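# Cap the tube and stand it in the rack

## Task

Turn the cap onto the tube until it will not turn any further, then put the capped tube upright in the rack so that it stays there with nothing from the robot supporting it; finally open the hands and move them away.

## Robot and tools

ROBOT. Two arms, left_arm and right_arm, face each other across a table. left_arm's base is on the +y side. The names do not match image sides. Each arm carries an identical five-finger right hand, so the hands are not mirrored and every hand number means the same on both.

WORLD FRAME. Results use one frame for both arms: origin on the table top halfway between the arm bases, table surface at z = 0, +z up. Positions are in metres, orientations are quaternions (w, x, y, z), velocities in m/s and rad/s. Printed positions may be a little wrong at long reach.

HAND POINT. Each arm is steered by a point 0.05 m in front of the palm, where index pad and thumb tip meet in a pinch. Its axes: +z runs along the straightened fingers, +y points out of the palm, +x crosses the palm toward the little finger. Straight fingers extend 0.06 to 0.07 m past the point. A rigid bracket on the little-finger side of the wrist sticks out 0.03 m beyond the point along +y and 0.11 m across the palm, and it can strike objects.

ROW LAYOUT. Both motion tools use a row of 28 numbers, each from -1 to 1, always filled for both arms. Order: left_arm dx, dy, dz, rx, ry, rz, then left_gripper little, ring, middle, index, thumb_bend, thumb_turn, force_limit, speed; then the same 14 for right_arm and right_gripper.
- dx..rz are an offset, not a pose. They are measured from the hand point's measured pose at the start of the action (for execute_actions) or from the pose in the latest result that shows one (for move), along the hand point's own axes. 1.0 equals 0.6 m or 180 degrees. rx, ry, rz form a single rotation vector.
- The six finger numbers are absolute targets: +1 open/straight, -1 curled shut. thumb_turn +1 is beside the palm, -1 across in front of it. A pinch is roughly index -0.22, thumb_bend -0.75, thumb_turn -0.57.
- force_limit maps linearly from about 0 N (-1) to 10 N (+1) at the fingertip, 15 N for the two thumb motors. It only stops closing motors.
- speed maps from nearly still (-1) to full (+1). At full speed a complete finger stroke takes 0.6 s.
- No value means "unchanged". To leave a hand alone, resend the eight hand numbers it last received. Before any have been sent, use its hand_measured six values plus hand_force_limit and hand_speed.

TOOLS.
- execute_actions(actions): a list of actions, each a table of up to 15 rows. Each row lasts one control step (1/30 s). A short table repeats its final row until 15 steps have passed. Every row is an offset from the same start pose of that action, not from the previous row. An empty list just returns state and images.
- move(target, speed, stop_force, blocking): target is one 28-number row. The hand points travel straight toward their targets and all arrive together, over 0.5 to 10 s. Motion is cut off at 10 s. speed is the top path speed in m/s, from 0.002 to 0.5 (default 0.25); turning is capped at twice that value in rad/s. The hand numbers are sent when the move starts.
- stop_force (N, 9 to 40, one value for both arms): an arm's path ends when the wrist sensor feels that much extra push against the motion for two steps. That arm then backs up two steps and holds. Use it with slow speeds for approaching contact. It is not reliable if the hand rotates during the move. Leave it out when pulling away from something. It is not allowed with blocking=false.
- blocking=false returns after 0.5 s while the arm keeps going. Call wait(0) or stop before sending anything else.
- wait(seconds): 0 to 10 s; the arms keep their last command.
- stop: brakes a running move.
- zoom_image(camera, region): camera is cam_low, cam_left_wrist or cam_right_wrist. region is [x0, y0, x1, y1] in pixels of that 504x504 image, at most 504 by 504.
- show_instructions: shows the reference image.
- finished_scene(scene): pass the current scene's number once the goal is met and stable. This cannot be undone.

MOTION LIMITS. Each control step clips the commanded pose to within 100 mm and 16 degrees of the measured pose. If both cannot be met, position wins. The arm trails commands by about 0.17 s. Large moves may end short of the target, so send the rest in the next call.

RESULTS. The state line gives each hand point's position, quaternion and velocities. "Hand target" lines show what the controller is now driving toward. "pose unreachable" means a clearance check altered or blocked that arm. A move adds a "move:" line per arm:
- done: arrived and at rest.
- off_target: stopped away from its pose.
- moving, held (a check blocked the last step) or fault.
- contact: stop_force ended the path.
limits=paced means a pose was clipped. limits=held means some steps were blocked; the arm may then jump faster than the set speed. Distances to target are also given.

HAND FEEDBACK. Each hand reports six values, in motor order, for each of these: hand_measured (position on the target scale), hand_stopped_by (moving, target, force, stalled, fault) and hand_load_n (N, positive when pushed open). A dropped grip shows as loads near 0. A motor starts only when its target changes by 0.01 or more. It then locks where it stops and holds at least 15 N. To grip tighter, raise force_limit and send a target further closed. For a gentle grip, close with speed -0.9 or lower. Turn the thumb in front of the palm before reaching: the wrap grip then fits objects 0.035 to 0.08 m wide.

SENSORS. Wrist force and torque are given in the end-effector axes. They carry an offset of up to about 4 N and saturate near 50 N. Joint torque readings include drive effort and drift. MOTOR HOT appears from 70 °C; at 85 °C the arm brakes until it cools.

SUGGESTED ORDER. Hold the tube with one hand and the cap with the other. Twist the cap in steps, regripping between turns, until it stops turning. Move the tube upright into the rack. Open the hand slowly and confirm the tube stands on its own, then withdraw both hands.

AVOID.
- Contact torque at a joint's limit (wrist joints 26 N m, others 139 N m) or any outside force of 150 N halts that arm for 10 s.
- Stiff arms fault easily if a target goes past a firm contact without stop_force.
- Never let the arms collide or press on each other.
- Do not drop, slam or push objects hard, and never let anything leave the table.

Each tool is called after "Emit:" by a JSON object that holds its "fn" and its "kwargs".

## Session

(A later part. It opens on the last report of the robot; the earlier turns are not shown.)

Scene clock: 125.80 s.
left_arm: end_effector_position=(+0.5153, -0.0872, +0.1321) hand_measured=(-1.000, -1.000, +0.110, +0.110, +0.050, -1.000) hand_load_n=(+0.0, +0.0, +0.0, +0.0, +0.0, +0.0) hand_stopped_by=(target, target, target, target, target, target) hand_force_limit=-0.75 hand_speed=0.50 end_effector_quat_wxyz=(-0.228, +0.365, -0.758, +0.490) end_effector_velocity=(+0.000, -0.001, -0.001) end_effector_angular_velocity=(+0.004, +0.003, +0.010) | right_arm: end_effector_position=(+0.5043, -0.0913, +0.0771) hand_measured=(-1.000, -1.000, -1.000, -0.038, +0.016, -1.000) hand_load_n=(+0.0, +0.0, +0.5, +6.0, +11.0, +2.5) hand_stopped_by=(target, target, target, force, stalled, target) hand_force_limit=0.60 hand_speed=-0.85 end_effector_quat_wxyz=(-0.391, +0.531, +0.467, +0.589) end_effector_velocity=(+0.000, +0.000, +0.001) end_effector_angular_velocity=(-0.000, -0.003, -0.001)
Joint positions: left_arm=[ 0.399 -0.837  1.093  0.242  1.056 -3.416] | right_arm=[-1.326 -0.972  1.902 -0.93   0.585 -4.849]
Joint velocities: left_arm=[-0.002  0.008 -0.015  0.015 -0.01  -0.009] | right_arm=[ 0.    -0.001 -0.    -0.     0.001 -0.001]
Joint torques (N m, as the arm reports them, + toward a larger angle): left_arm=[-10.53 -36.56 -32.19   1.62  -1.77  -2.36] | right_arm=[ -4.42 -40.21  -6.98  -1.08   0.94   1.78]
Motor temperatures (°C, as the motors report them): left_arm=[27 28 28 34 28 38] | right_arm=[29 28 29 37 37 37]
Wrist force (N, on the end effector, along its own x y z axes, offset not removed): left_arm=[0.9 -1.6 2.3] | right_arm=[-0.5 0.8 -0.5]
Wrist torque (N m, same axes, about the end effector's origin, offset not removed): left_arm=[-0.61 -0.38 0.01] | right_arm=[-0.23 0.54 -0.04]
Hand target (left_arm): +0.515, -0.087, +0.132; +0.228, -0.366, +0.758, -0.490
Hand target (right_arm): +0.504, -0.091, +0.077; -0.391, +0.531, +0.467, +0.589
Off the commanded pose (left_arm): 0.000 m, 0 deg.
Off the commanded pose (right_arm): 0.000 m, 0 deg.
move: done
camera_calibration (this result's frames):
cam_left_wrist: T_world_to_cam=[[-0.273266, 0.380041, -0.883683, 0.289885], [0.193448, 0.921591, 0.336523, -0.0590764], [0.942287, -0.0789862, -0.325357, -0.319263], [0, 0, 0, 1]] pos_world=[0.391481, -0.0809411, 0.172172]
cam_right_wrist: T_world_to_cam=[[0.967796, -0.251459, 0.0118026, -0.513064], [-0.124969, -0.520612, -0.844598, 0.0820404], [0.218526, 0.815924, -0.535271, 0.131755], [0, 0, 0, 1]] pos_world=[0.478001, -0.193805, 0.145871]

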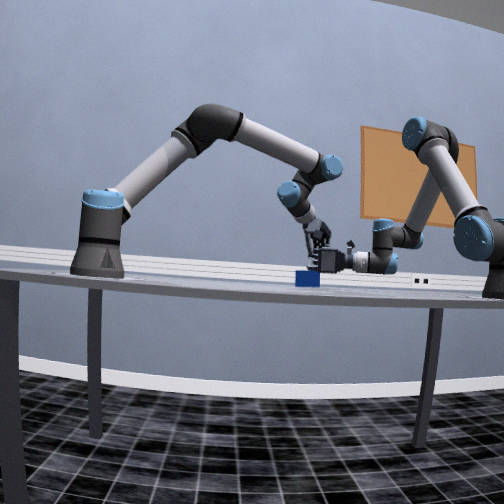

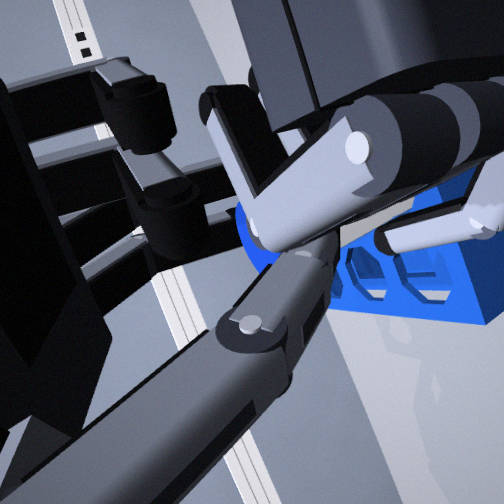

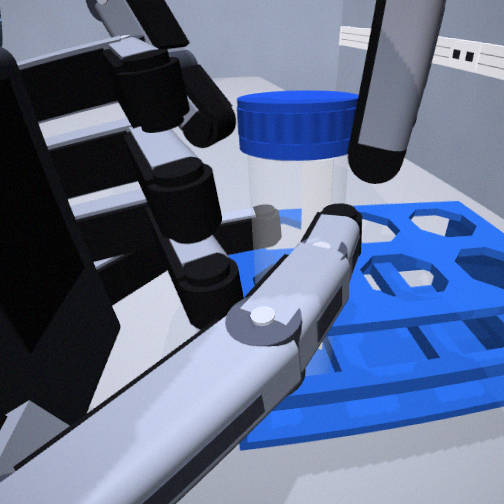

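Emit:
{"fn": "execute_actions", "kwargs": {"actions": [[[-0.002,0,0.001,0,0,0,-1,-1,-0.3,-0.3,-0.3,-1,-0.7,-0.82,0,0,0,0,0,0,-1,-1,-1,-0.35,0,-1,0.6,-0.85]],[[0,0.001,0.0005,0,0,0,-1,-1,-0.35,-0.35,-0.35,-1,0.35,-0.9,0,0,0,0,0,0,-1,-1,-1,-0.35,0,-1,0.6,-0.85]]]}}

Emit:
{"fn": "move", "kwargs": {"target": [0.0025,-0.002,0.0073,0,0.2515,0.118,-1,-1,-0.35,-0.35,-0.35,-1,0.35,-0.9,0,0,0,0,0,0,-1,-1,-1,-0.35,0,-1,0.6,-0.85], "speed": 0.4}}

Emit:
{"fn": "move", "kwargs": {"target": [0.004,0.001,-0.0068,0,-0.2515,-0.118,-1,-1,0.11,0.11,0.05,-1,-0.75,0.5,0,0,0,0,0,0,-1,-1,-1,-0.35,0,-1,0.6,-0.85], "speed": 0.45}}

Emit:
{"fn": "execute_actions", "kwargs": {"actions": [[[0,0,0,0,0,0,-1,-1,-0.3,-0.3,-0.3,-1,-0.7,-0.82,0,0,0,0,0,0,-1,-1,-1,-0.35,0,-1,0.6,-0.85]],[[0,0.001,0.0005,0,0,0,-1,-1,-0.35,-0.35,-0.35,-1,0.35,-0.9,0,0,0,0,0,0,-1,-1,-1,-0.35,0,-1,0.6,-0.85]]]}}

Emit:
{"fn": "move", "kwargs": {"target": [0.0025,-0.002,0.0073,0,0.2515,0.118,-1,-1,-0.35,-0.35,-0.35,-1,0.35,-0.9,0,0,0,0,0,0,-1,-1,-1,-0.35,0,-1,0.6,-0.85], "speed": 0.4}}

Scene clock: 127.57 s.
left_arm: end_effector_position=(+0.5165, -0.0867, +0.1313) hand_measured=(-1.000, -1.000, +0.008, +0.032, -0.036, -1.000) hand_load_n=(+0.0, +0.0, +7.0, +8.0, +9.0, +0.0) hand_stopped_by=(target, target, force, force, moving, target) hand_force_limit=0.35 hand_speed=-0.90 end_effector_quat_wxyz=(-0.228, +0.365, -0.758, +0.490) end_effector_velocity=(-0.000, -0.000, -0.001) end_effector_angular_velocity=(+0.000, +0.001, +0.000) | right_arm: end_effector_position=(+0.5043, -0.0913, +0.0771) hand_measured=(-1.000, -1.000, -1.000, -0.038, +0.016, -1.000) hand_load_n=(+0.0, +0.0, +0.5, +8.0, +10.0, +2.5) hand_stopped_by=(target, target, target, force, stalled, target) hand_force_limit=0.60 hand_speed=-0.85 end_effector_quat_wxyz=(-0.391, +0.531, +0.467, +0.589) end_effector_velocity=(-0.000, +0.000, -0.000) end_effector_angular_velocity=(+0.000, +0.001, +0.000)
Joint positions: left_arm=[ 0.401 -0.836  1.094  0.239  1.058 -3.415] | right_arm=[-1.326 -0.972  1.902 -0.93   0.585 -4.849]
Joint velocities: left_arm=[-0.     0.001  0.    -0.     0.    -0.001] | right_arm=[ 0.    -0.    -0.     0.    -0.     0.001]
Joint torques (N m, as the arm reports them, + toward a larger angle): left_arm=[ 11.23 -32.08  -5.92   0.69   0.39   2.54] | right_arm=[ -4.12 -40.2   -6.7   -1.2    0.88   1.74]
Motor temperatures (°C, as the motors report them): left_arm=[27 28 28 34 28 38] | right_arm=[29 28 29 37 37 37]
Wrist force (N, on the end effector, along its own x y z axes, offset not removed): left_arm=[4.4 -9.3 3.7] | right_arm=[0.7 -4.9 3.8]
Wrist torque (N m, same axes, about the end effector's origin, offset not removed): left_arm=[-0.23 -0.24 -0.16] | right_arm=[-0.28 0.36 0.02]
Hand target (left_arm): +0.516, -0.087, +0.131; +0.228, -0.365, +0.758, -0.490
Hand target (right_arm): +0.504, -0.091, +0.077; -0.391, +0.531, +0.467, +0.589
Off the commanded pose (left_arm): 0.000 m, 0 deg.
Off the commanded pose (right_arm): 0.000 m, 0 deg.
camera_calibration (this result's frames):
cam_left_wrist: T_world_to_cam=[[-0.273226, 0.379978, -0.883722, 0.28922], [0.193516, 0.921608, 0.336437, -0.0594879], [0.942284, -0.079091, -0.325339, -0.320582], [0, 0, 0, 1]] pos_world=[0.392614, -0.0804277, 0.171306]
cam_right_wrist: T_world_to_cam=[[0.967796, -0.251459, 0.0118024, -0.513064], [-0.124969, -0.520612, -0.844598, 0.0820402], [0.218526, 0.815924, -0.535271, 0.131755], [0, 0, 0, 1]] pos_world=[0.478001, -0.193805, 0.145871]

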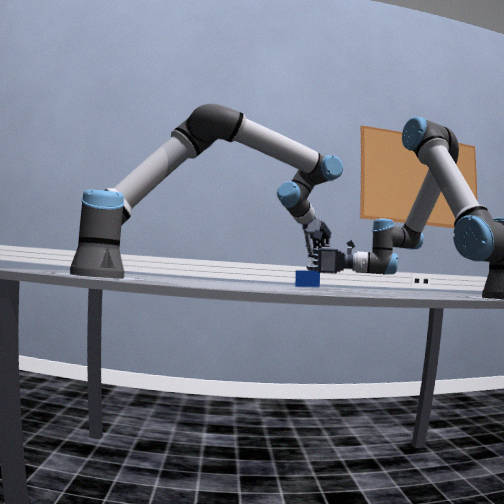

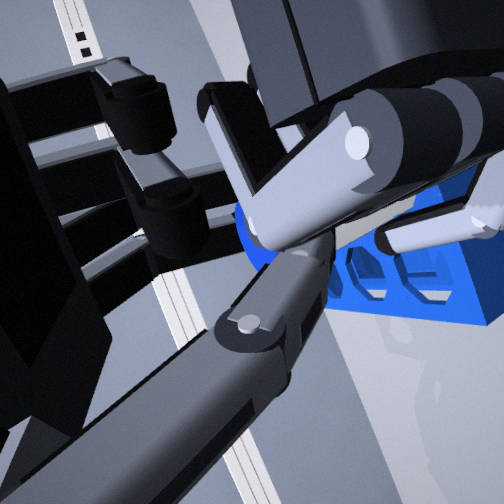

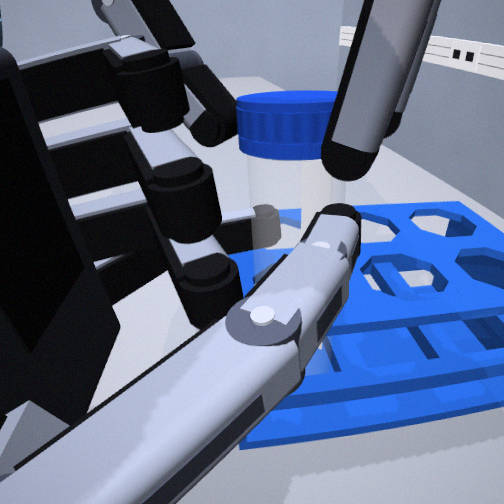

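Scene clock: 129.33 s.
left_arm: end_effector_position=(+0.5191, -0.0902, +0.1309) hand_measured=(-1.000, -1.000, +0.008, +0.032, -0.038, -1.000) hand_load_n=(+0.0, +0.0, +4.5, +8.0, +7.0, -6.0) hand_stopped_by=(target, target, force, force, force, target) hand_force_limit=0.35 hand_speed=-0.90 end_effector_quat_wxyz=(-0.006, +0.008, -0.840, +0.542) end_effector_velocity=(-0.001, -0.001, -0.002) end_effector_angular_velocity=(+0.007, +0.003, -0.011) | right_arm: end_effector_position=(+0.5043, -0.0913, +0.0771) hand_measured=(-1.000, -1.000, -1.000, -0.038, +0.016, -1.000) hand_load_n=(+0.0, +0.0, +0.5, +7.5, +10.0, +3.5) hand_stopped_by=(target, target, target, force, stalled, target) hand_force_limit=0.60 hand_speed=-0.85 end_effector_quat_wxyz=(-0.391, +0.531, +0.467, +0.589) end_effector_velocity=(+0.000, -0.000, -0.001) end_effector_angular_velocity=(-0.001, +0.002, -0.001)
Joint positions: left_arm=[ 0.675 -0.799  1.032  0.259  2.084 -2.883] | right_arm=[-1.326 -0.972  1.902 -0.93   0.585 -4.849]
Joint velocities: left_arm=[ 0.002  0.011 -0.017  0.018  0.011  0.008] | right_arm=[-0.     0.002 -0.     0.     0.001 -0.   ]
Joint torques (N m, as the arm reports them, + toward a larger angle): left_arm=[ 13.71 -32.52 -25.97   2.42   1.14   2.31] | right_arm=[ -4.09 -40.48  -6.37  -1.28   1.02   1.65]
Motor temperatures (°C, as the motors report them): left_arm=[27 28 28 34 28 38] | right_arm=[29 28 29 37 37 37]
Wrist force (N, on the end effector, along its own x y z axes, offset not removed): left_arm=[4.9 -8.9 -0.8] | right_arm=[-3.5 3.4 1.4]
Wrist torque (N m, same axes, about the end effector's origin, offset not removed): left_arm=[-0.73 -0.73 -0.09] | right_arm=[0.21 -0.01 0.29]
Hand target (left_arm): +0.519, -0.090, +0.131; +0.005, -0.007, +0.840, -0.542
Hand target (right_arm): +0.504, -0.091, +0.077; -0.391, +0.531, +0.467, +0.589
Off the commanded pose (left_arm): 0.001 m, 0 deg.
Off the commanded pose (right_arm): 0.000 m, 0 deg.
move: done
camera_calibration (this result's frames):
cam_left_wrist: T_world_to_cam=[[0.126406, 0.449937, -0.884069, 0.0898504], [0.825459, 0.446537, 0.345286, -0.428646], [0.550126, -0.773409, -0.31496, -0.183915], [0, 0, 0, 1]] pos_world=[0.443648, 0.00873746, 0.169513]
cam_right_wrist: T_world_to_cam=[[0.967796, -0.251459, 0.0118023, -0.513063], [-0.124969, -0.520612, -0.844598, 0.0820403], [0.218526, 0.815924, -0.535271, 0.131755], [0, 0, 0, 1]] pos_world=[0.478001, -0.193805, 0.145871]

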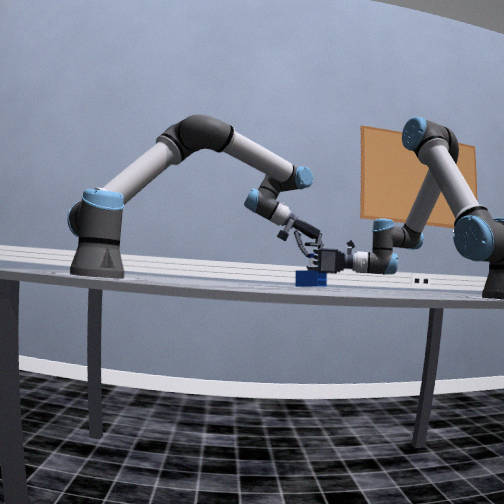

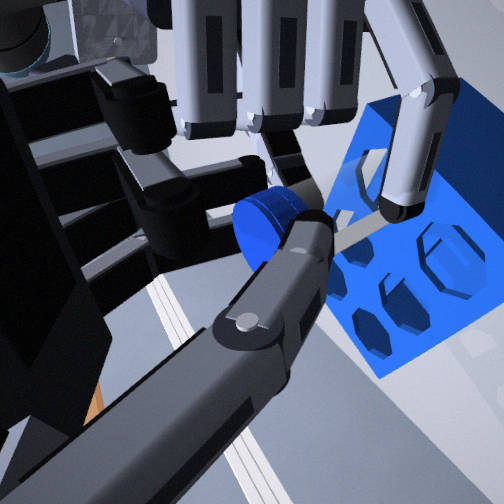

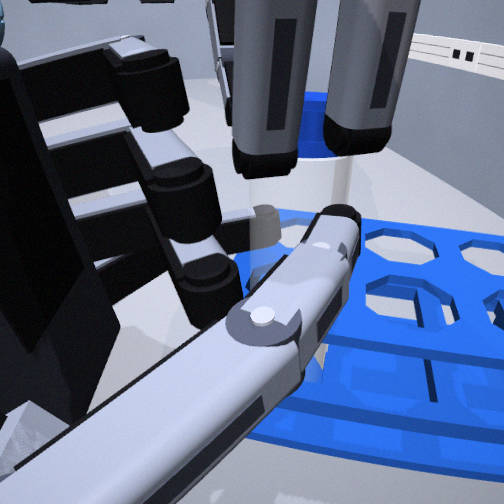

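Scene clock: 131.00 s.
left_arm: end_effector_position=(+0.5165, -0.0866, +0.1317) hand_measured=(-1.000, -1.000, +0.110, +0.110, +0.050, -1.000) hand_load_n=(+0.0, +0.0, +0.0, +0.0, +0.0, +0.0) hand_stopped_by=(target, target, target, target, target, target) hand_force_limit=-0.75 hand_speed=0.50 end_effector_quat_wxyz=(-0.228, +0.365, -0.758, +0.491) end_effector_velocity=(-0.000, -0.001, -0.001) end_effector_angular_velocity=(+0.005, +0.004, +0.009) | right_arm: end_effector_position=(+0.5043, -0.0913, +0.0771) hand_measured=(-1.000, -1.000, -1.000, -0.038, +0.016, -1.000) hand_load_n=(+0.0, +0.0, +0.5, +5.5, +11.0, +2.0) hand_stopped_by=(target, target, target, force, stalled, target) hand_force_limit=0.60 hand_speed=-0.85 end_effector_quat_wxyz=(-0.391, +0.531, +0.467, +0.589) end_effector_velocity=(+0.000, -0.000, +0.001) end_effector_angular_velocity=(+0.000, -0.001, -0.001)
Joint positions: left_arm=[ 0.401 -0.837  1.095  0.238  1.058 -3.415] | right_arm=[-1.326 -0.972  1.902 -0.93   0.585 -4.849]
Joint velocities: left_arm=[-0.003  0.009 -0.014  0.016 -0.01  -0.009] | right_arm=[-0.    -0.001  0.     0.001  0.001 -0.   ]
Joint torques (N m, as the arm reports them, + toward a larger angle): left_arm=[ -8.47 -37.93 -30.88   1.84  -1.99  -2.81] | right_arm=[ -3.82 -40.12  -6.36  -1.16   0.86   1.75]
Motor temperatures (°C, as the motors report them): left_arm=[27 28 28 34 28 38] | right_arm=[29 28 29 37 37 37]
Wrist force (N, on the end effector, along its own x y z axes, offset not removed): left_arm=[-0.4 -1.2 0.9] | right_arm=[-1.3 -3.4 -2.3]
Wrist torque (N m, same axes, about the end effector's origin, offset not removed): left_arm=[-0.41 -0.10 -0.05] | right_arm=[-0.08 0.71 -0.15]
Hand target (left_arm): +0.517, -0.087, +0.132; +0.229, -0.366, +0.758, -0.490
Hand target (right_arm): +0.504, -0.091, +0.077; -0.391, +0.531, +0.467, +0.589
Off the commanded pose (left_arm): 0.000 m, 0 deg.
Off the commanded pose (right_arm): 0.000 m, 0 deg.
move: done
camera_calibration (this result's frames):
cam_left_wrist: T_world_to_cam=[[-0.272736, 0.379075, -0.884261, 0.289357], [0.193272, 0.921956, 0.335623, -0.0594138], [0.942476, -0.0793661, -0.324715, -0.320658], [0, 0, 0, 1]] pos_world=[0.392614, -0.0803605, 0.171685]
cam_right_wrist: T_world_to_cam=[[0.967796, -0.251459, 0.0118023, -0.513063], [-0.124969, -0.520612, -0.844598, 0.0820403], [0.218526, 0.815924, -0.535271, 0.131755], [0, 0, 0, 1]] pos_world=[0.478001, -0.193805, 0.145871]

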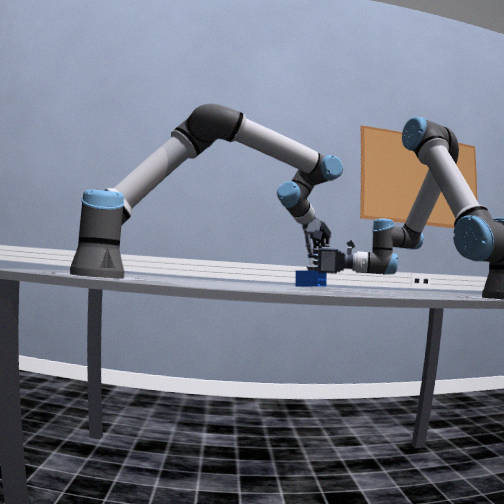

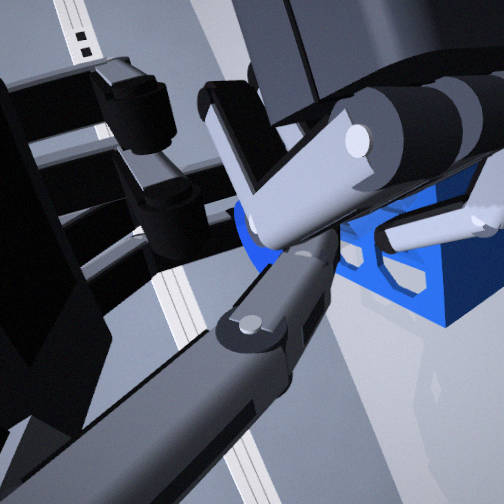

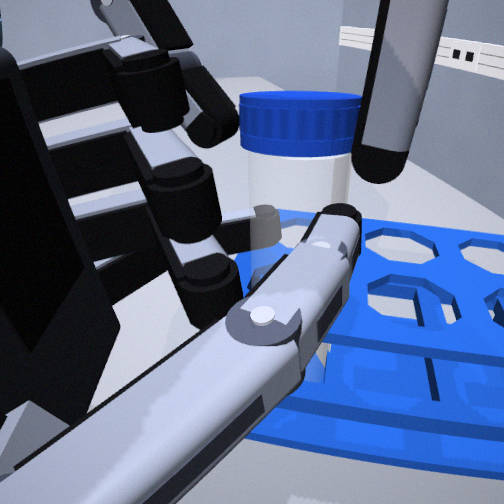

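Scene clock: 132.00 s.
left_arm: end_effector_position=(+0.5165, -0.0867, +0.1311) hand_measured=(-1.000, -1.000, +0.002, +0.028, -0.030, -1.000) hand_load_n=(+0.0, +0.0, +8.0, +8.5, +9.5, +0.0) hand_stopped_by=(target, target, force, force, moving, target) hand_force_limit=0.35 hand_speed=-0.90 end_effector_quat_wxyz=(-0.228, +0.365, -0.758, +0.491) end_effector_velocity=(-0.000, -0.000, -0.001) end_effector_angular_velocity=(+0.000, +0.000, -0.000) | right_arm: end_effector_position=(+0.5043, -0.0913, +0.0771) hand_measured=(-1.000, -1.000, -1.000, -0.038, +0.016, -1.000) hand_load_n=(+0.0, +0.0, +0.5, +7.5, +9.5, +2.5) hand_stopped_by=(target, target, target, force, stalled, target) hand_force_limit=0.60 hand_speed=-0.85 end_effector_quat_wxyz=(-0.391, +0.531, +0.467, +0.589) end_effector_velocity=(-0.000, +0.000, -0.000) end_effector_angular_velocity=(+0.000, +0.001, +0.001)
Joint positions: left_arm=[ 0.401 -0.837  1.096  0.237  1.058 -3.415] | right_arm=[-1.326 -0.972  1.902 -0.93   0.585 -4.849]
Joint velocities: left_arm=[-0.     0.001 -0.    -0.    -0.     0.   ] | right_arm=[ 0.001  0.001  0.    -0.001 -0.001  0.001]
Joint torques (N m, as the arm reports them, + toward a larger angle): left_arm=[ -1.98 -32.1   -3.89   0.59   0.61   1.45] | right_arm=[ -3.87 -40.4   -6.67  -1.15   0.95   1.75]
Motor temperatures (°C, as the motors report them): left_arm=[27 28 28 34 28 38] | right_arm=[29 28 29 37 37 37]
Wrist force (N, on the end effector, along its own x y z axes, offset not removed): left_arm=[3.3 -10.7 3.4] | right_arm=[-3.8 -5.5 0.9]
Wrist torque (N m, same axes, about the end effector's origin, offset not removed): left_arm=[-0.40 -0.37 -0.04] | right_arm=[0.02 0.59 -0.15]
Hand target (left_arm): +0.516, -0.087, +0.131; +0.228, -0.365, +0.758, -0.491
Hand target (right_arm): +0.504, -0.091, +0.077; -0.391, +0.531, +0.467, +0.589
Off the commanded pose (left_arm): 0.000 m, 0 deg.
Off the commanded pose (right_arm): 0.000 m, 0 deg.
camera_calibration (this result's frames):
cam_left_wrist: T_world_to_cam=[[-0.272745, 0.378984, -0.884297, 0.288819], [0.193315, 0.921987, 0.335513, -0.0591168], [0.942465, -0.079438, -0.32473, -0.320839], [0, 0, 0, 1]] pos_world=[0.392581, -0.0804397, 0.17105]
cam_right_wrist: T_world_to_cam=[[0.967796, -0.251459, 0.0118026, -0.513064], [-0.124969, -0.520612, -0.844598, 0.0820403], [0.218526, 0.815924, -0.535271, 0.131755], [0, 0, 0, 1]] pos_world=[0.478001, -0.193805, 0.145871]

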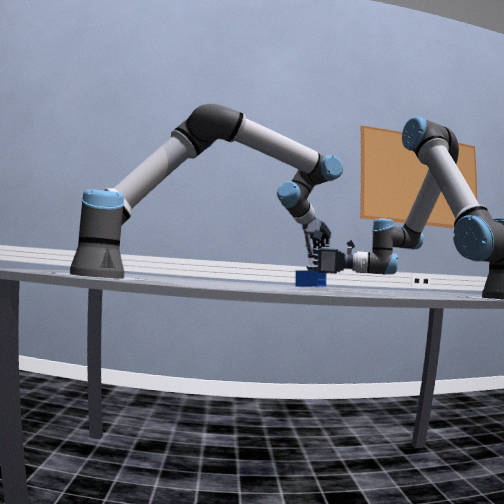

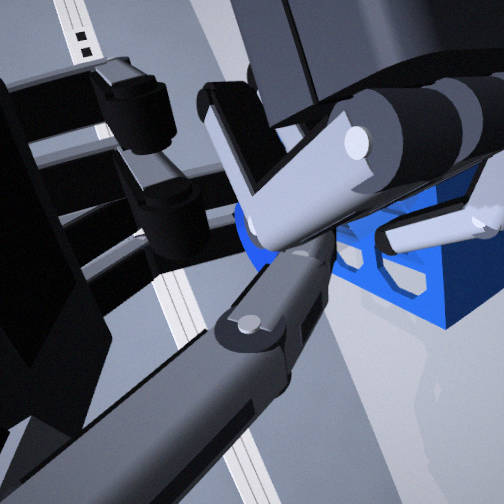

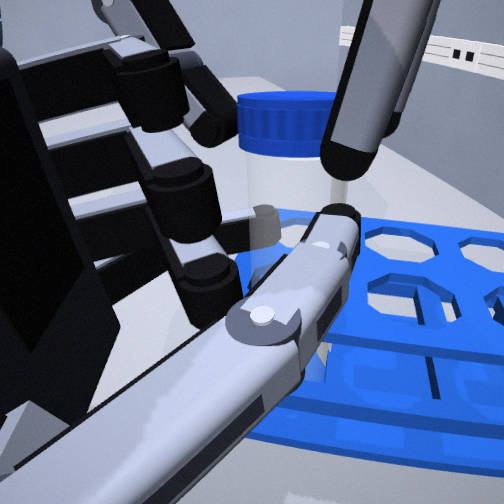

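Scene clock: 133.77 s.
left_arm: end_effector_position=(+0.5191, -0.0903, +0.1307) hand_measured=(-1.000, -1.000, +0.004, +0.028, -0.030, -1.000) hand_load_n=(+0.0, +0.0, +20.0, +5.5, +10.0, -9.0) hand_stopped_by=(target, target, force, force, force, target) hand_force_limit=0.35 hand_speed=-0.90 end_effector_quat_wxyz=(-0.006, +0.007, -0.840, +0.543) end_effector_velocity=(+0.000, -0.000, -0.002) end_effector_angular_velocity=(+0.007, +0.003, -0.010) | right_arm: end_effector_position=(+0.5043, -0.0913, +0.0771) hand_measured=(-1.000, -1.000, -1.000, -0.036, +0.016, -1.000) hand_load_n=(+0.0, +0.0, +0.5, +15.5, +7.5, +2.5) hand_stopped_by=(target, target, target, force, stalled, target) hand_force_limit=0.60 hand_speed=-0.85 end_effector_quat_wxyz=(-0.391, +0.531, +0.467, +0.589) end_effector_velocity=(-0.000, +0.000, +0.001) end_effector_angular_velocity=(+0.001, -0.000, +0.001)
Joint positions: left_arm=[ 0.675 -0.799  1.033  0.256  2.085 -2.883] | right_arm=[-1.326 -0.972  1.902 -0.93   0.585 -4.849]
Joint velocities: left_arm=[ 0.003  0.011 -0.017  0.018  0.011  0.008] | right_arm=[-0.    -0.001 -0.    -0.    -0.001  0.001]
Joint torques (N m, as the arm reports them, + toward a larger angle): left_arm=[ 21.54 -27.44 -22.7    5.14  -2.21   3.11] | right_arm=[ -4.16 -40.14  -6.29  -1.1    0.9    1.64]
Motor temperatures (°C, as the motors report them): left_arm=[27 28 28 34 28 38] | right_arm=[29 28 29 37 37 37]
Wrist force (N, on the end effector, along its own x y z axes, offset not removed): left_arm=[10.1 -18.4 7.0] | right_arm=[-2.4 3.8 13.0]
Wrist torque (N m, same axes, about the end effector's origin, offset not removed): left_arm=[0.09 -0.40 -0.46] | right_arm=[0.41 -0.22 0.01]
Hand target (left_arm): +0.519, -0.090, +0.131; +0.005, -0.007, +0.840, -0.543
Hand target (right_arm): +0.504, -0.091, +0.077; -0.391, +0.531, +0.467, +0.589
Off the commanded pose (left_arm): 0.001 m, 0 deg.
Off the commanded pose (right_arm): 0.000 m, 0 deg.
move: done
camera_calibration (this result's frames):
cam_left_wrist: T_world_to_cam=[[0.126903, 0.448943, -0.884503, 0.0894399], [0.825275, 0.446912, 0.345242, -0.428399], [0.550289, -0.77377, -0.313787, -0.18428], [0, 0, 0, 1]] pos_world=[0.443603, 0.00871296, 0.169186]
cam_right_wrist: T_world_to_cam=[[0.967796, -0.251459, 0.0118024, -0.513063], [-0.124969, -0.520612, -0.844598, 0.0820403], [0.218526, 0.815924, -0.535271, 0.131755], [0, 0, 0, 1]] pos_world=[0.478001, -0.193805, 0.145871]

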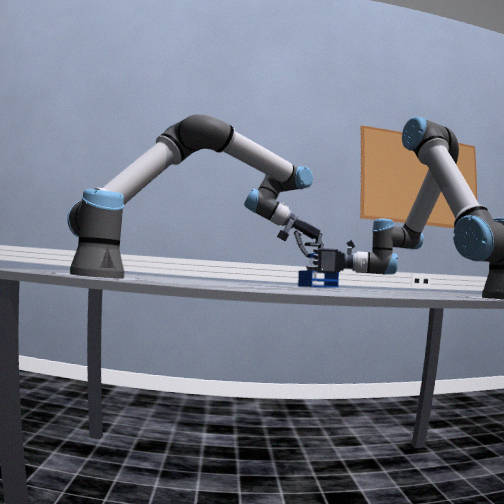

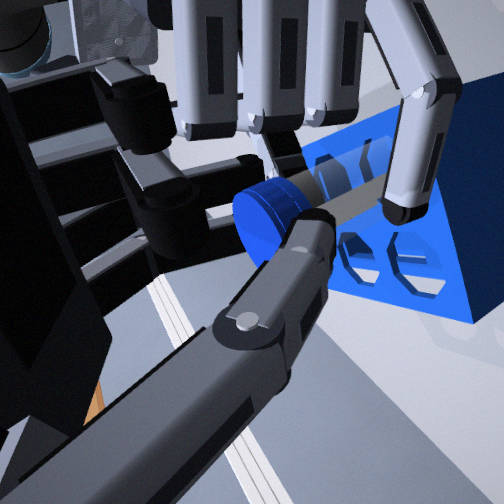

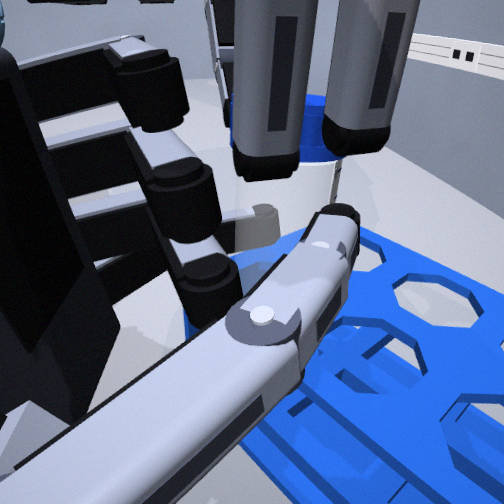

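Tight. Release.

Emit:
{"fn": "execute_actions", "kwargs": {"actions": [[[0,0,0,0,0,0,-1,-1,0.2,0.2,0.2,-1,-0.75,0.3,0,0,0,0,0,0,-1,-1,-1,-0.35,0,-1,0.6,-0.85]]]}}

Emit:
{"fn": "move", "kwargs": {"target": [0,-0.15,-0.075,0,0,0,-1,-1,0.2,0.2,0.2,-1,-0.75,0.3,0,0,0,0,0,0,-1,-1,-1,1,0.2,-1,0.6,-0.2]}}

Emit:
{"fn": "move", "kwargs": {"target": [0,-0.1,-0.15,0,0,0,-1,-1,0.2,0.2,0.2,-1,-0.75,0.3,0.01,0,-0.2,0,0,0,-1,-1,-1,1,0.2,-1,0.6,-0.2]}}

Scene clock: 134.47 s.
left_arm: end_effector_position=(+0.5193, -0.0902, +0.1306) hand_measured=(-1.000, -1.000, +0.200, +0.200, +0.200, -1.000) hand_load_n=(+0.0, +0.0, +0.0, +0.0, +0.0, +0.0) hand_stopped_by=(target, target, target, target, target, target) hand_force_limit=-0.75 hand_speed=0.30 end_effector_quat_wxyz=(-0.006, +0.007, -0.840, +0.543) end_effector_velocity=(+0.000, +0.000, -0.000) end_effector_angular_velocity=(+0.000, +0.000, +0.000) | right_arm: end_effector_position=(+0.5043, -0.0913, +0.0771) hand_measured=(-1.000, -1.000, -1.000, -0.038, +0.016, -1.000) hand_load_n=(+0.0, +0.0, +0.5, +3.5, +9.5, +2.5) hand_stopped_by=(target, target, target, force, stalled, target) hand_force_limit=0.60 hand_speed=-0.85 end_effector_quat_wxyz=(-0.391, +0.531, +0.467, +0.589) end_effector_velocity=(-0.000, +0.000, -0.000) end_effector_angular_velocity=(-0.001, -0.001, +0.001)
Joint positions: left_arm=[ 0.675 -0.799  1.033  0.257  2.085 -2.883] | right_arm=[-1.326 -0.972  1.902 -0.93   0.585 -4.849]
Joint velocities: left_arm=[ 0.  0.  0. -0. -0. -0.] | right_arm=[-0.     0.    -0.     0.    -0.001 -0.001]
Joint torques (N m, as the arm reports them, + toward a larger angle): left_arm=[-10.23 -62.94 -10.57  -1.91  -1.06  -2.36] | right_arm=[ -4.68 -40.73  -6.96  -1.14   0.88   1.64]
Motor temperatures (°C, as the motors report them): left_arm=[27 28 28 34 28 38] | right_arm=[29 28 29 37 37 37]
Wrist force (N, on the end effector, along its own x y z axes, offset not removed): left_arm=[1.1 -1.5 1.8] | right_arm=[0.0 1.1 -3.3]
Wrist torque (N m, same axes, about the end effector's origin, offset not removed): left_arm=[-0.54 -0.35 -0.02] | right_arm=[0.66 0.24 -0.16]
Hand target (left_arm): +0.519, -0.090, +0.131; +0.006, -0.007, +0.840, -0.543
Hand target (right_arm): +0.504, -0.091, +0.077; -0.391, +0.531, +0.467, +0.589
Off the commanded pose (left_arm): 0.000 m, 0 deg.
Off the commanded pose (right_arm): 0.000 m, 0 deg.
camera_calibration (this result's frames):
cam_left_wrist: T_world_to_cam=[[0.126766, 0.449036, -0.884475, 0.0893743], [0.82515, 0.447125, 0.345263, -0.428538], [0.550507, -0.773592, -0.313842, -0.184382], [0, 0, 0, 1]] pos_world=[0.443782, 0.00884141, 0.169141]
cam_right_wrist: T_world_to_cam=[[0.967796, -0.251459, 0.0118025, -0.513063], [-0.124969, -0.520612, -0.844598, 0.0820403], [0.218526, 0.815924, -0.535271, 0.131755], [0, 0, 0, 1]] pos_world=[0.478001, -0.193805, 0.145871]

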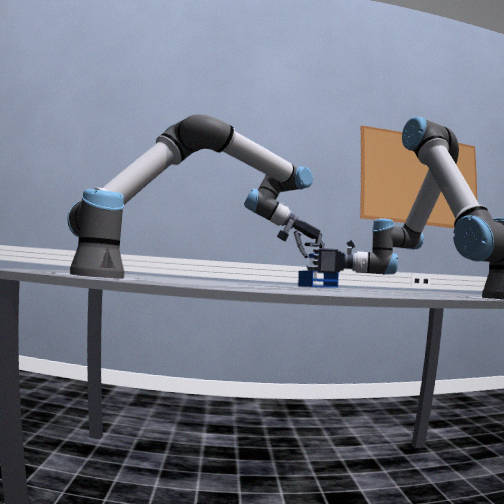

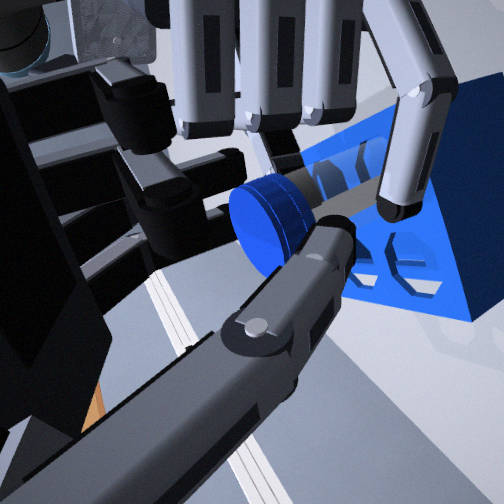

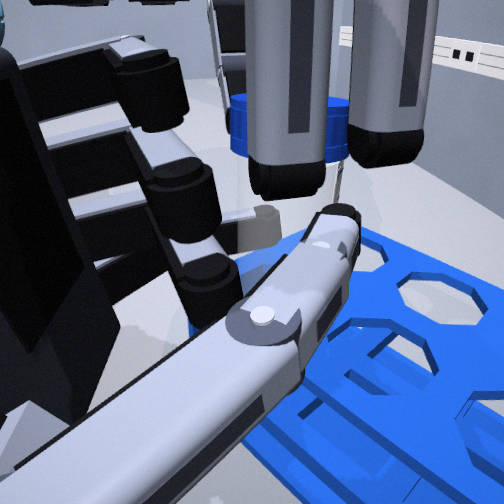

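Scene clock: 135.53 s.
left_arm: end_effector_position=(+0.5189, -0.0863, +0.2311) hand_measured=(-1.000, -1.000, +0.200, +0.200, +0.200, -1.000) hand_load_n=(+0.0, +0.0, +0.0, +0.0, +0.0, +0.0) hand_stopped_by=(target, target, target, target, target, target) hand_force_limit=-0.75 hand_speed=0.30 end_effector_quat_wxyz=(-0.006, +0.008, -0.840, +0.543) end_effector_velocity=(+0.000, +0.000, +0.002) end_effector_angular_velocity=(+0.001, -0.000, -0.000) | right_arm: end_effector_position=(+0.5043, -0.0913, +0.0771) hand_measured=(-1.000, -1.000, -1.000, +1.000, +0.200, -1.000) hand_load_n=(+0.0, +0.0, +1.0, +0.0, +0.5, +0.0) hand_stopped_by=(target, target, target, target, target, target) hand_force_limit=0.60 hand_speed=-0.20 end_effector_quat_wxyz=(-0.391, +0.531, +0.467, +0.589) end_effector_velocity=(+0.000, -0.000, -0.000) end_effector_angular_velocity=(+0.000, +0.000, -0.001)
Joint positions: left_arm=[ 0.678 -0.843  0.852  0.483  2.087 -2.881] | right_arm=[-1.326 -0.972  1.902 -0.93   0.585 -4.849]
Joint velocities: left_arm=[ 0.     0.001 -0.007  0.007  0.001  0.001] | right_arm=[-0.     0.     0.    -0.     0.001  0.   ]
Joint torques (N m, as the arm reports them, + toward a larger angle): left_arm=[ 11.89 -37.26 -32.37   1.86   1.6    2.61] | right_arm=[ -3.81 -40.06  -6.87  -1.06   0.85   1.59]
Motor temperatures (°C, as the motors report them): left_arm=[27 28 28 34 28 38] | right_arm=[29 28 29 37 37 37]
Wrist force (N, on the end effector, along its own x y z axes, offset not removed): left_arm=[2.2 -0.6 1.9] | right_arm=[-0.8 -2.0 1.7]
Wrist torque (N m, same axes, about the end effector's origin, offset not removed): left_arm=[-0.32 -0.56 0.06] | right_arm=[-0.37 0.21 0.01]
Hand target (left_arm): +0.519, -0.086, +0.231; +0.006, -0.007, +0.840, -0.543
Hand target (right_arm): +0.504, -0.091, +0.077; -0.391, +0.531, +0.467, +0.589
Off the commanded pose (left_arm): 0.000 m, 0 deg.
Off the commanded pose (right_arm): 0.000 m, 0 deg.
move: done
camera_calibration (this result's frames):
cam_left_wrist: T_world_to_cam=[[0.1268, 0.448896, -0.884542, 0.176483], [0.825091, 0.447244, 0.34525, -0.464623], [0.550587, -0.773606, -0.313669, -0.14972], [0, 0, 0, 1]] pos_world=[0.443412, 0.0127536, 0.269555]
cam_right_wrist: T_world_to_cam=[[0.967796, -0.251459, 0.0118023, -0.513064], [-0.124969, -0.520612, -0.844598, 0.0820403], [0.218526, 0.815924, -0.535271, 0.131755], [0, 0, 0, 1]] pos_world=[0.478001, -0.193805, 0.145871]

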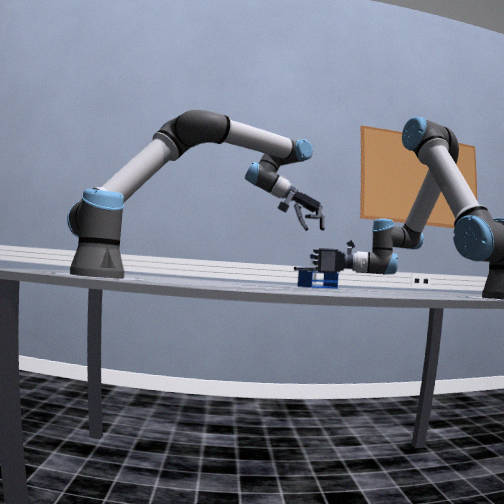

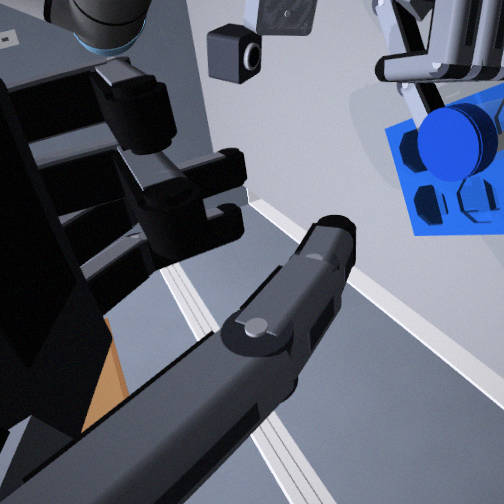

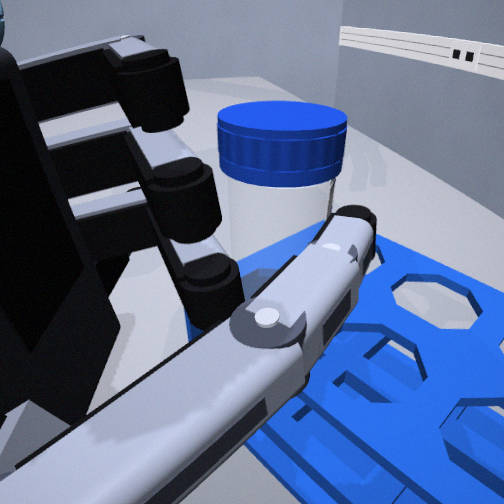

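Scene clock: 136.70 s.
left_arm: end_effector_position=(+0.5176, -0.0291, +0.3228) hand_measured=(-1.000, -1.000, +0.200, +0.200, +0.200, -1.000) hand_load_n=(+0.0, +0.0, +0.0, +0.0, +0.0, +0.0) hand_stopped_by=(target, target, target, target, target, target) hand_force_limit=-0.75 hand_speed=0.30 end_effector_quat_wxyz=(-0.006, +0.007, -0.840, +0.543) end_effector_velocity=(+0.000, +0.000, -0.001) end_effector_angular_velocity=(+0.003, +0.001, +0.000) | right_arm: end_effector_position=(+0.4723, -0.2068, +0.0830) hand_measured=(-1.000, -1.000, -1.000, +1.000, +0.200, -1.000) hand_load_n=(+0.0, +0.0, +1.0, +0.0, +0.5, +0.0) hand_stopped_by=(target, target, target, target, target, target) hand_force_limit=0.60 hand_speed=-0.20 end_effector_quat_wxyz=(-0.390, +0.531, +0.467, +0.589) end_effector_velocity=(-0.001, -0.002, +0.000) end_effector_angular_velocity=(+0.001, -0.001, +0.001)
Joint positions: left_arm=[ 0.731 -0.947  0.794  0.66   2.133 -2.852] | right_arm=[-1.576 -1.112  2.153 -1.039  0.335 -4.85 ]
Joint velocities: left_arm=[ 0.001  0.002 -0.001  0.002  0.     0.001] | right_arm=[-0.005 -0.002  0.005 -0.006 -0.006  0.002]
Joint torques (N m, as the arm reports them, + toward a larger angle): left_arm=[ 13.11 -57.89 -31.49   1.98   1.96   2.5 ] | right_arm=[-11.01 -36.95   0.78  -2.25  -2.62   2.16]
Motor temperatures (°C, as the motors report them): left_arm=[27 28 28 34 28 38] | right_arm=[29 28 29 37 37 37]
Wrist force (N, on the end effector, along its own x y z axes, offset not removed): left_arm=[0.9 -1.5 1.0] | right_arm=[-5.0 -4.3 -2.6]
Wrist torque (N m, same axes, about the end effector's origin, offset not removed): left_arm=[-0.38 -0.34 -0.04] | right_arm=[-0.56 1.04 -0.07]
Hand target (left_arm): +0.518, -0.029, +0.323; +0.006, -0.007, +0.840, -0.543
Hand target (right_arm): +0.472, -0.207, +0.083; -0.391, +0.531, +0.467, +0.589
Off the commanded pose (left_arm): 0.000 m, 0 deg.
Off the commanded pose (right_arm): 0.000 m, 0 deg.
move: done
camera_calibration (this result's frames):
cam_left_wrist: T_world_to_cam=[[0.12697, 0.44897, -0.88448, 0.231986], [0.825012, 0.447234, 0.345453, -0.520785], [0.550667, -0.773569, -0.31362, -0.0760282], [0, 0, 0, 1]] pos_world=[0.442065, 0.069945, 0.361249]
cam_right_wrist: T_world_to_cam=[[0.967779, -0.251517, 0.0119614, -0.511235], [-0.124976, -0.521035, -0.844336, 0.022811], [0.218597, 0.815636, -0.53568, 0.236095], [0, 0, 0, 1]] pos_world=[0.446003, -0.309266, 0.151847]

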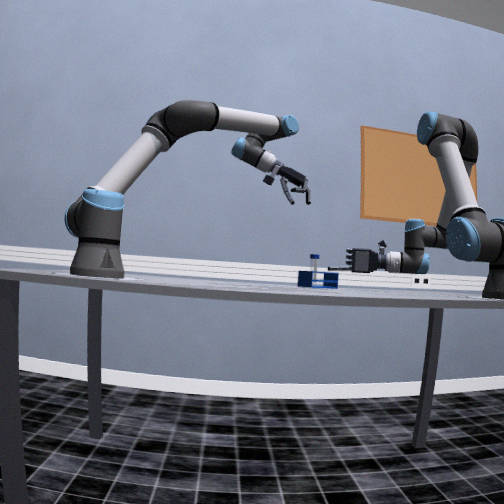

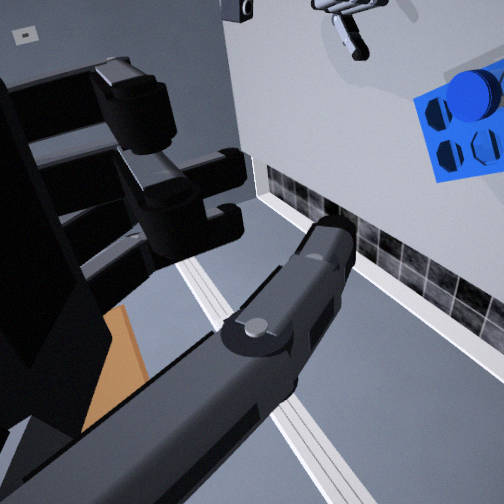

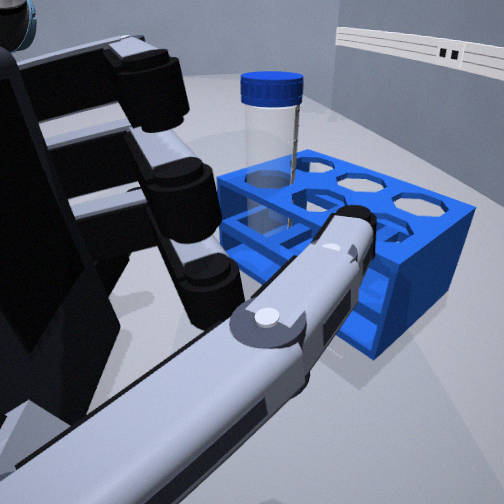

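Emit:
{"fn": "move", "kwargs": {"target": [0,0,0,0,0,0,-1,-1,0.2,0.2,0.2,-1,-0.75,0.3,0.12,-0.1,-0.05,0,0,0,-1,-1,-1,-0.5,0.2,-1,0.6,0.5]}}

Emit:
{"fn": "finished_scene", "kwargs": {"scene": 2}}

Scene clock: 137.87 s.
left_arm: end_effector_position=(+0.5176, -0.0290, +0.3228) hand_measured=(-1.000, -1.000, +0.200, +0.200, +0.200, -1.000) hand_load_n=(+0.0, +0.0, +0.0, +0.0, +0.0, +0.0) hand_stopped_by=(target, target, target, target, target, target) hand_force_limit=-0.75 hand_speed=0.30 end_effector_quat_wxyz=(-0.006, +0.007, -0.840, +0.543) end_effector_velocity=(+0.000, +0.000, +0.000) end_effector_angular_velocity=(-0.000, +0.001, +0.001) | right_arm: end_effector_position=(+0.3979, -0.2176, +0.1462) hand_measured=(-1.000, -1.000, -1.000, -0.500, +0.200, -1.000) hand_load_n=(+0.0, +0.0, +1.0, +0.0, +0.5, +0.0) hand_stopped_by=(target, target, target, target, target, target) hand_force_limit=0.60 hand_speed=0.50 end_effector_quat_wxyz=(-0.391, +0.531, +0.467, +0.589) end_effector_velocity=(-0.001, -0.001, +0.002) end_effector_angular_velocity=(-0.001, -0.000, +0.000)
Joint positions: left_arm=[ 0.731 -0.947  0.794  0.66   2.133 -2.852] | right_arm=[-1.593 -1.399  2.323 -0.923  0.318 -4.85 ]
Joint velocities: left_arm=[ 0.    -0.001  0.001 -0.    -0.    -0.001] | right_arm=[-0.002 -0.007  0.002  0.01  -0.003 -0.005]
Joint torques (N m, as the arm reports them, + toward a larger angle): left_arm=[  2.82 -47.32 -11.1   -1.95  -0.07   0.95] | right_arm=[-10.07 -26.87  -0.96   1.26  -2.39  -2.29]
Motor temperatures (°C, as the motors report them): left_arm=[27 28 28 34 28 38] | right_arm=[29 28 29 37 37 37]
Wrist force (N, on the end effector, along its own x y z axes, offset not removed): left_arm=[0.2 -1.4 0.6] | right_arm=[-0.5 0.8 -1.8]
Wrist torque (N m, same axes, about the end effector's origin, offset not removed): left_arm=[-0.44 -0.22 -0.04] | right_arm=[0.42 0.38 0.01]
Hand target (left_arm): +0.518, -0.029, +0.323; +0.006, -0.007, +0.840, -0.543
Hand target (right_arm): +0.398, -0.218, +0.146; -0.390, +0.531, +0.467, +0.589
Off the commanded pose (left_arm): 0.000 m, 0 deg.
Off the commanded pose (right_arm): 0.000 m, 0 deg.
move: done
camera_calibration (this result's frames):
cam_left_wrist: T_world_to_cam=[[0.127033, 0.448901, -0.884506, 0.231997], [0.824993, 0.447253, 0.345474, -0.520826], [0.550681, -0.773598, -0.313524, -0.0760455], [0, 0, 0, 1]] pos_world=[0.442084, 0.0699687, 0.361293]
cam_right_wrist: T_world_to_cam=[[0.967781, -0.251511, 0.0119414, -0.442715], [-0.124963, -0.52093, -0.844403, 0.061267], [0.218598, 0.815705, -0.535575, 0.295009], [0, 0, 0, 1]] pos_world=[0.371619, -0.320072, 0.21502]

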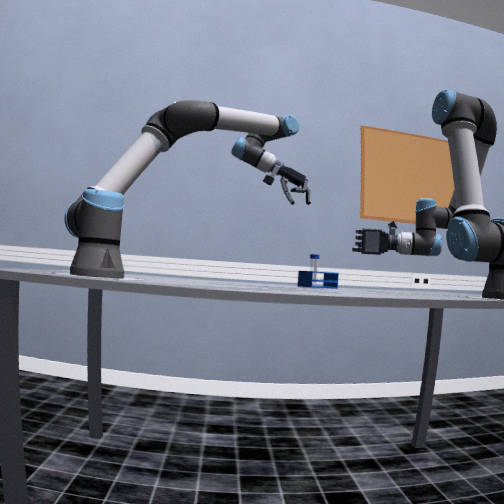

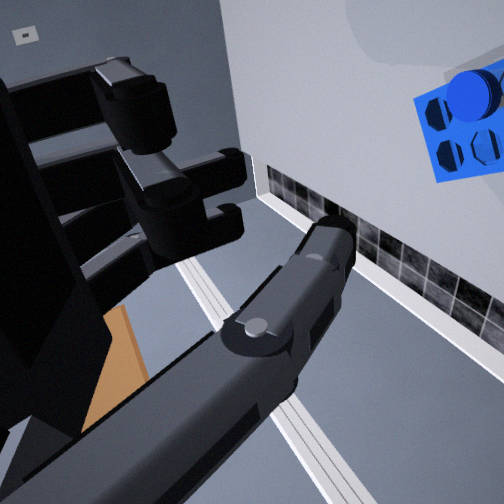

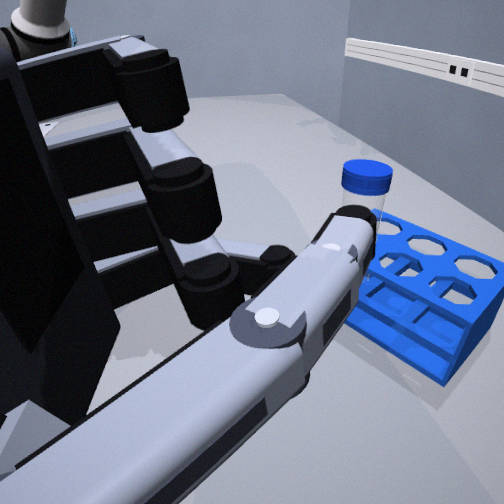

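The scene is finished: the task was done.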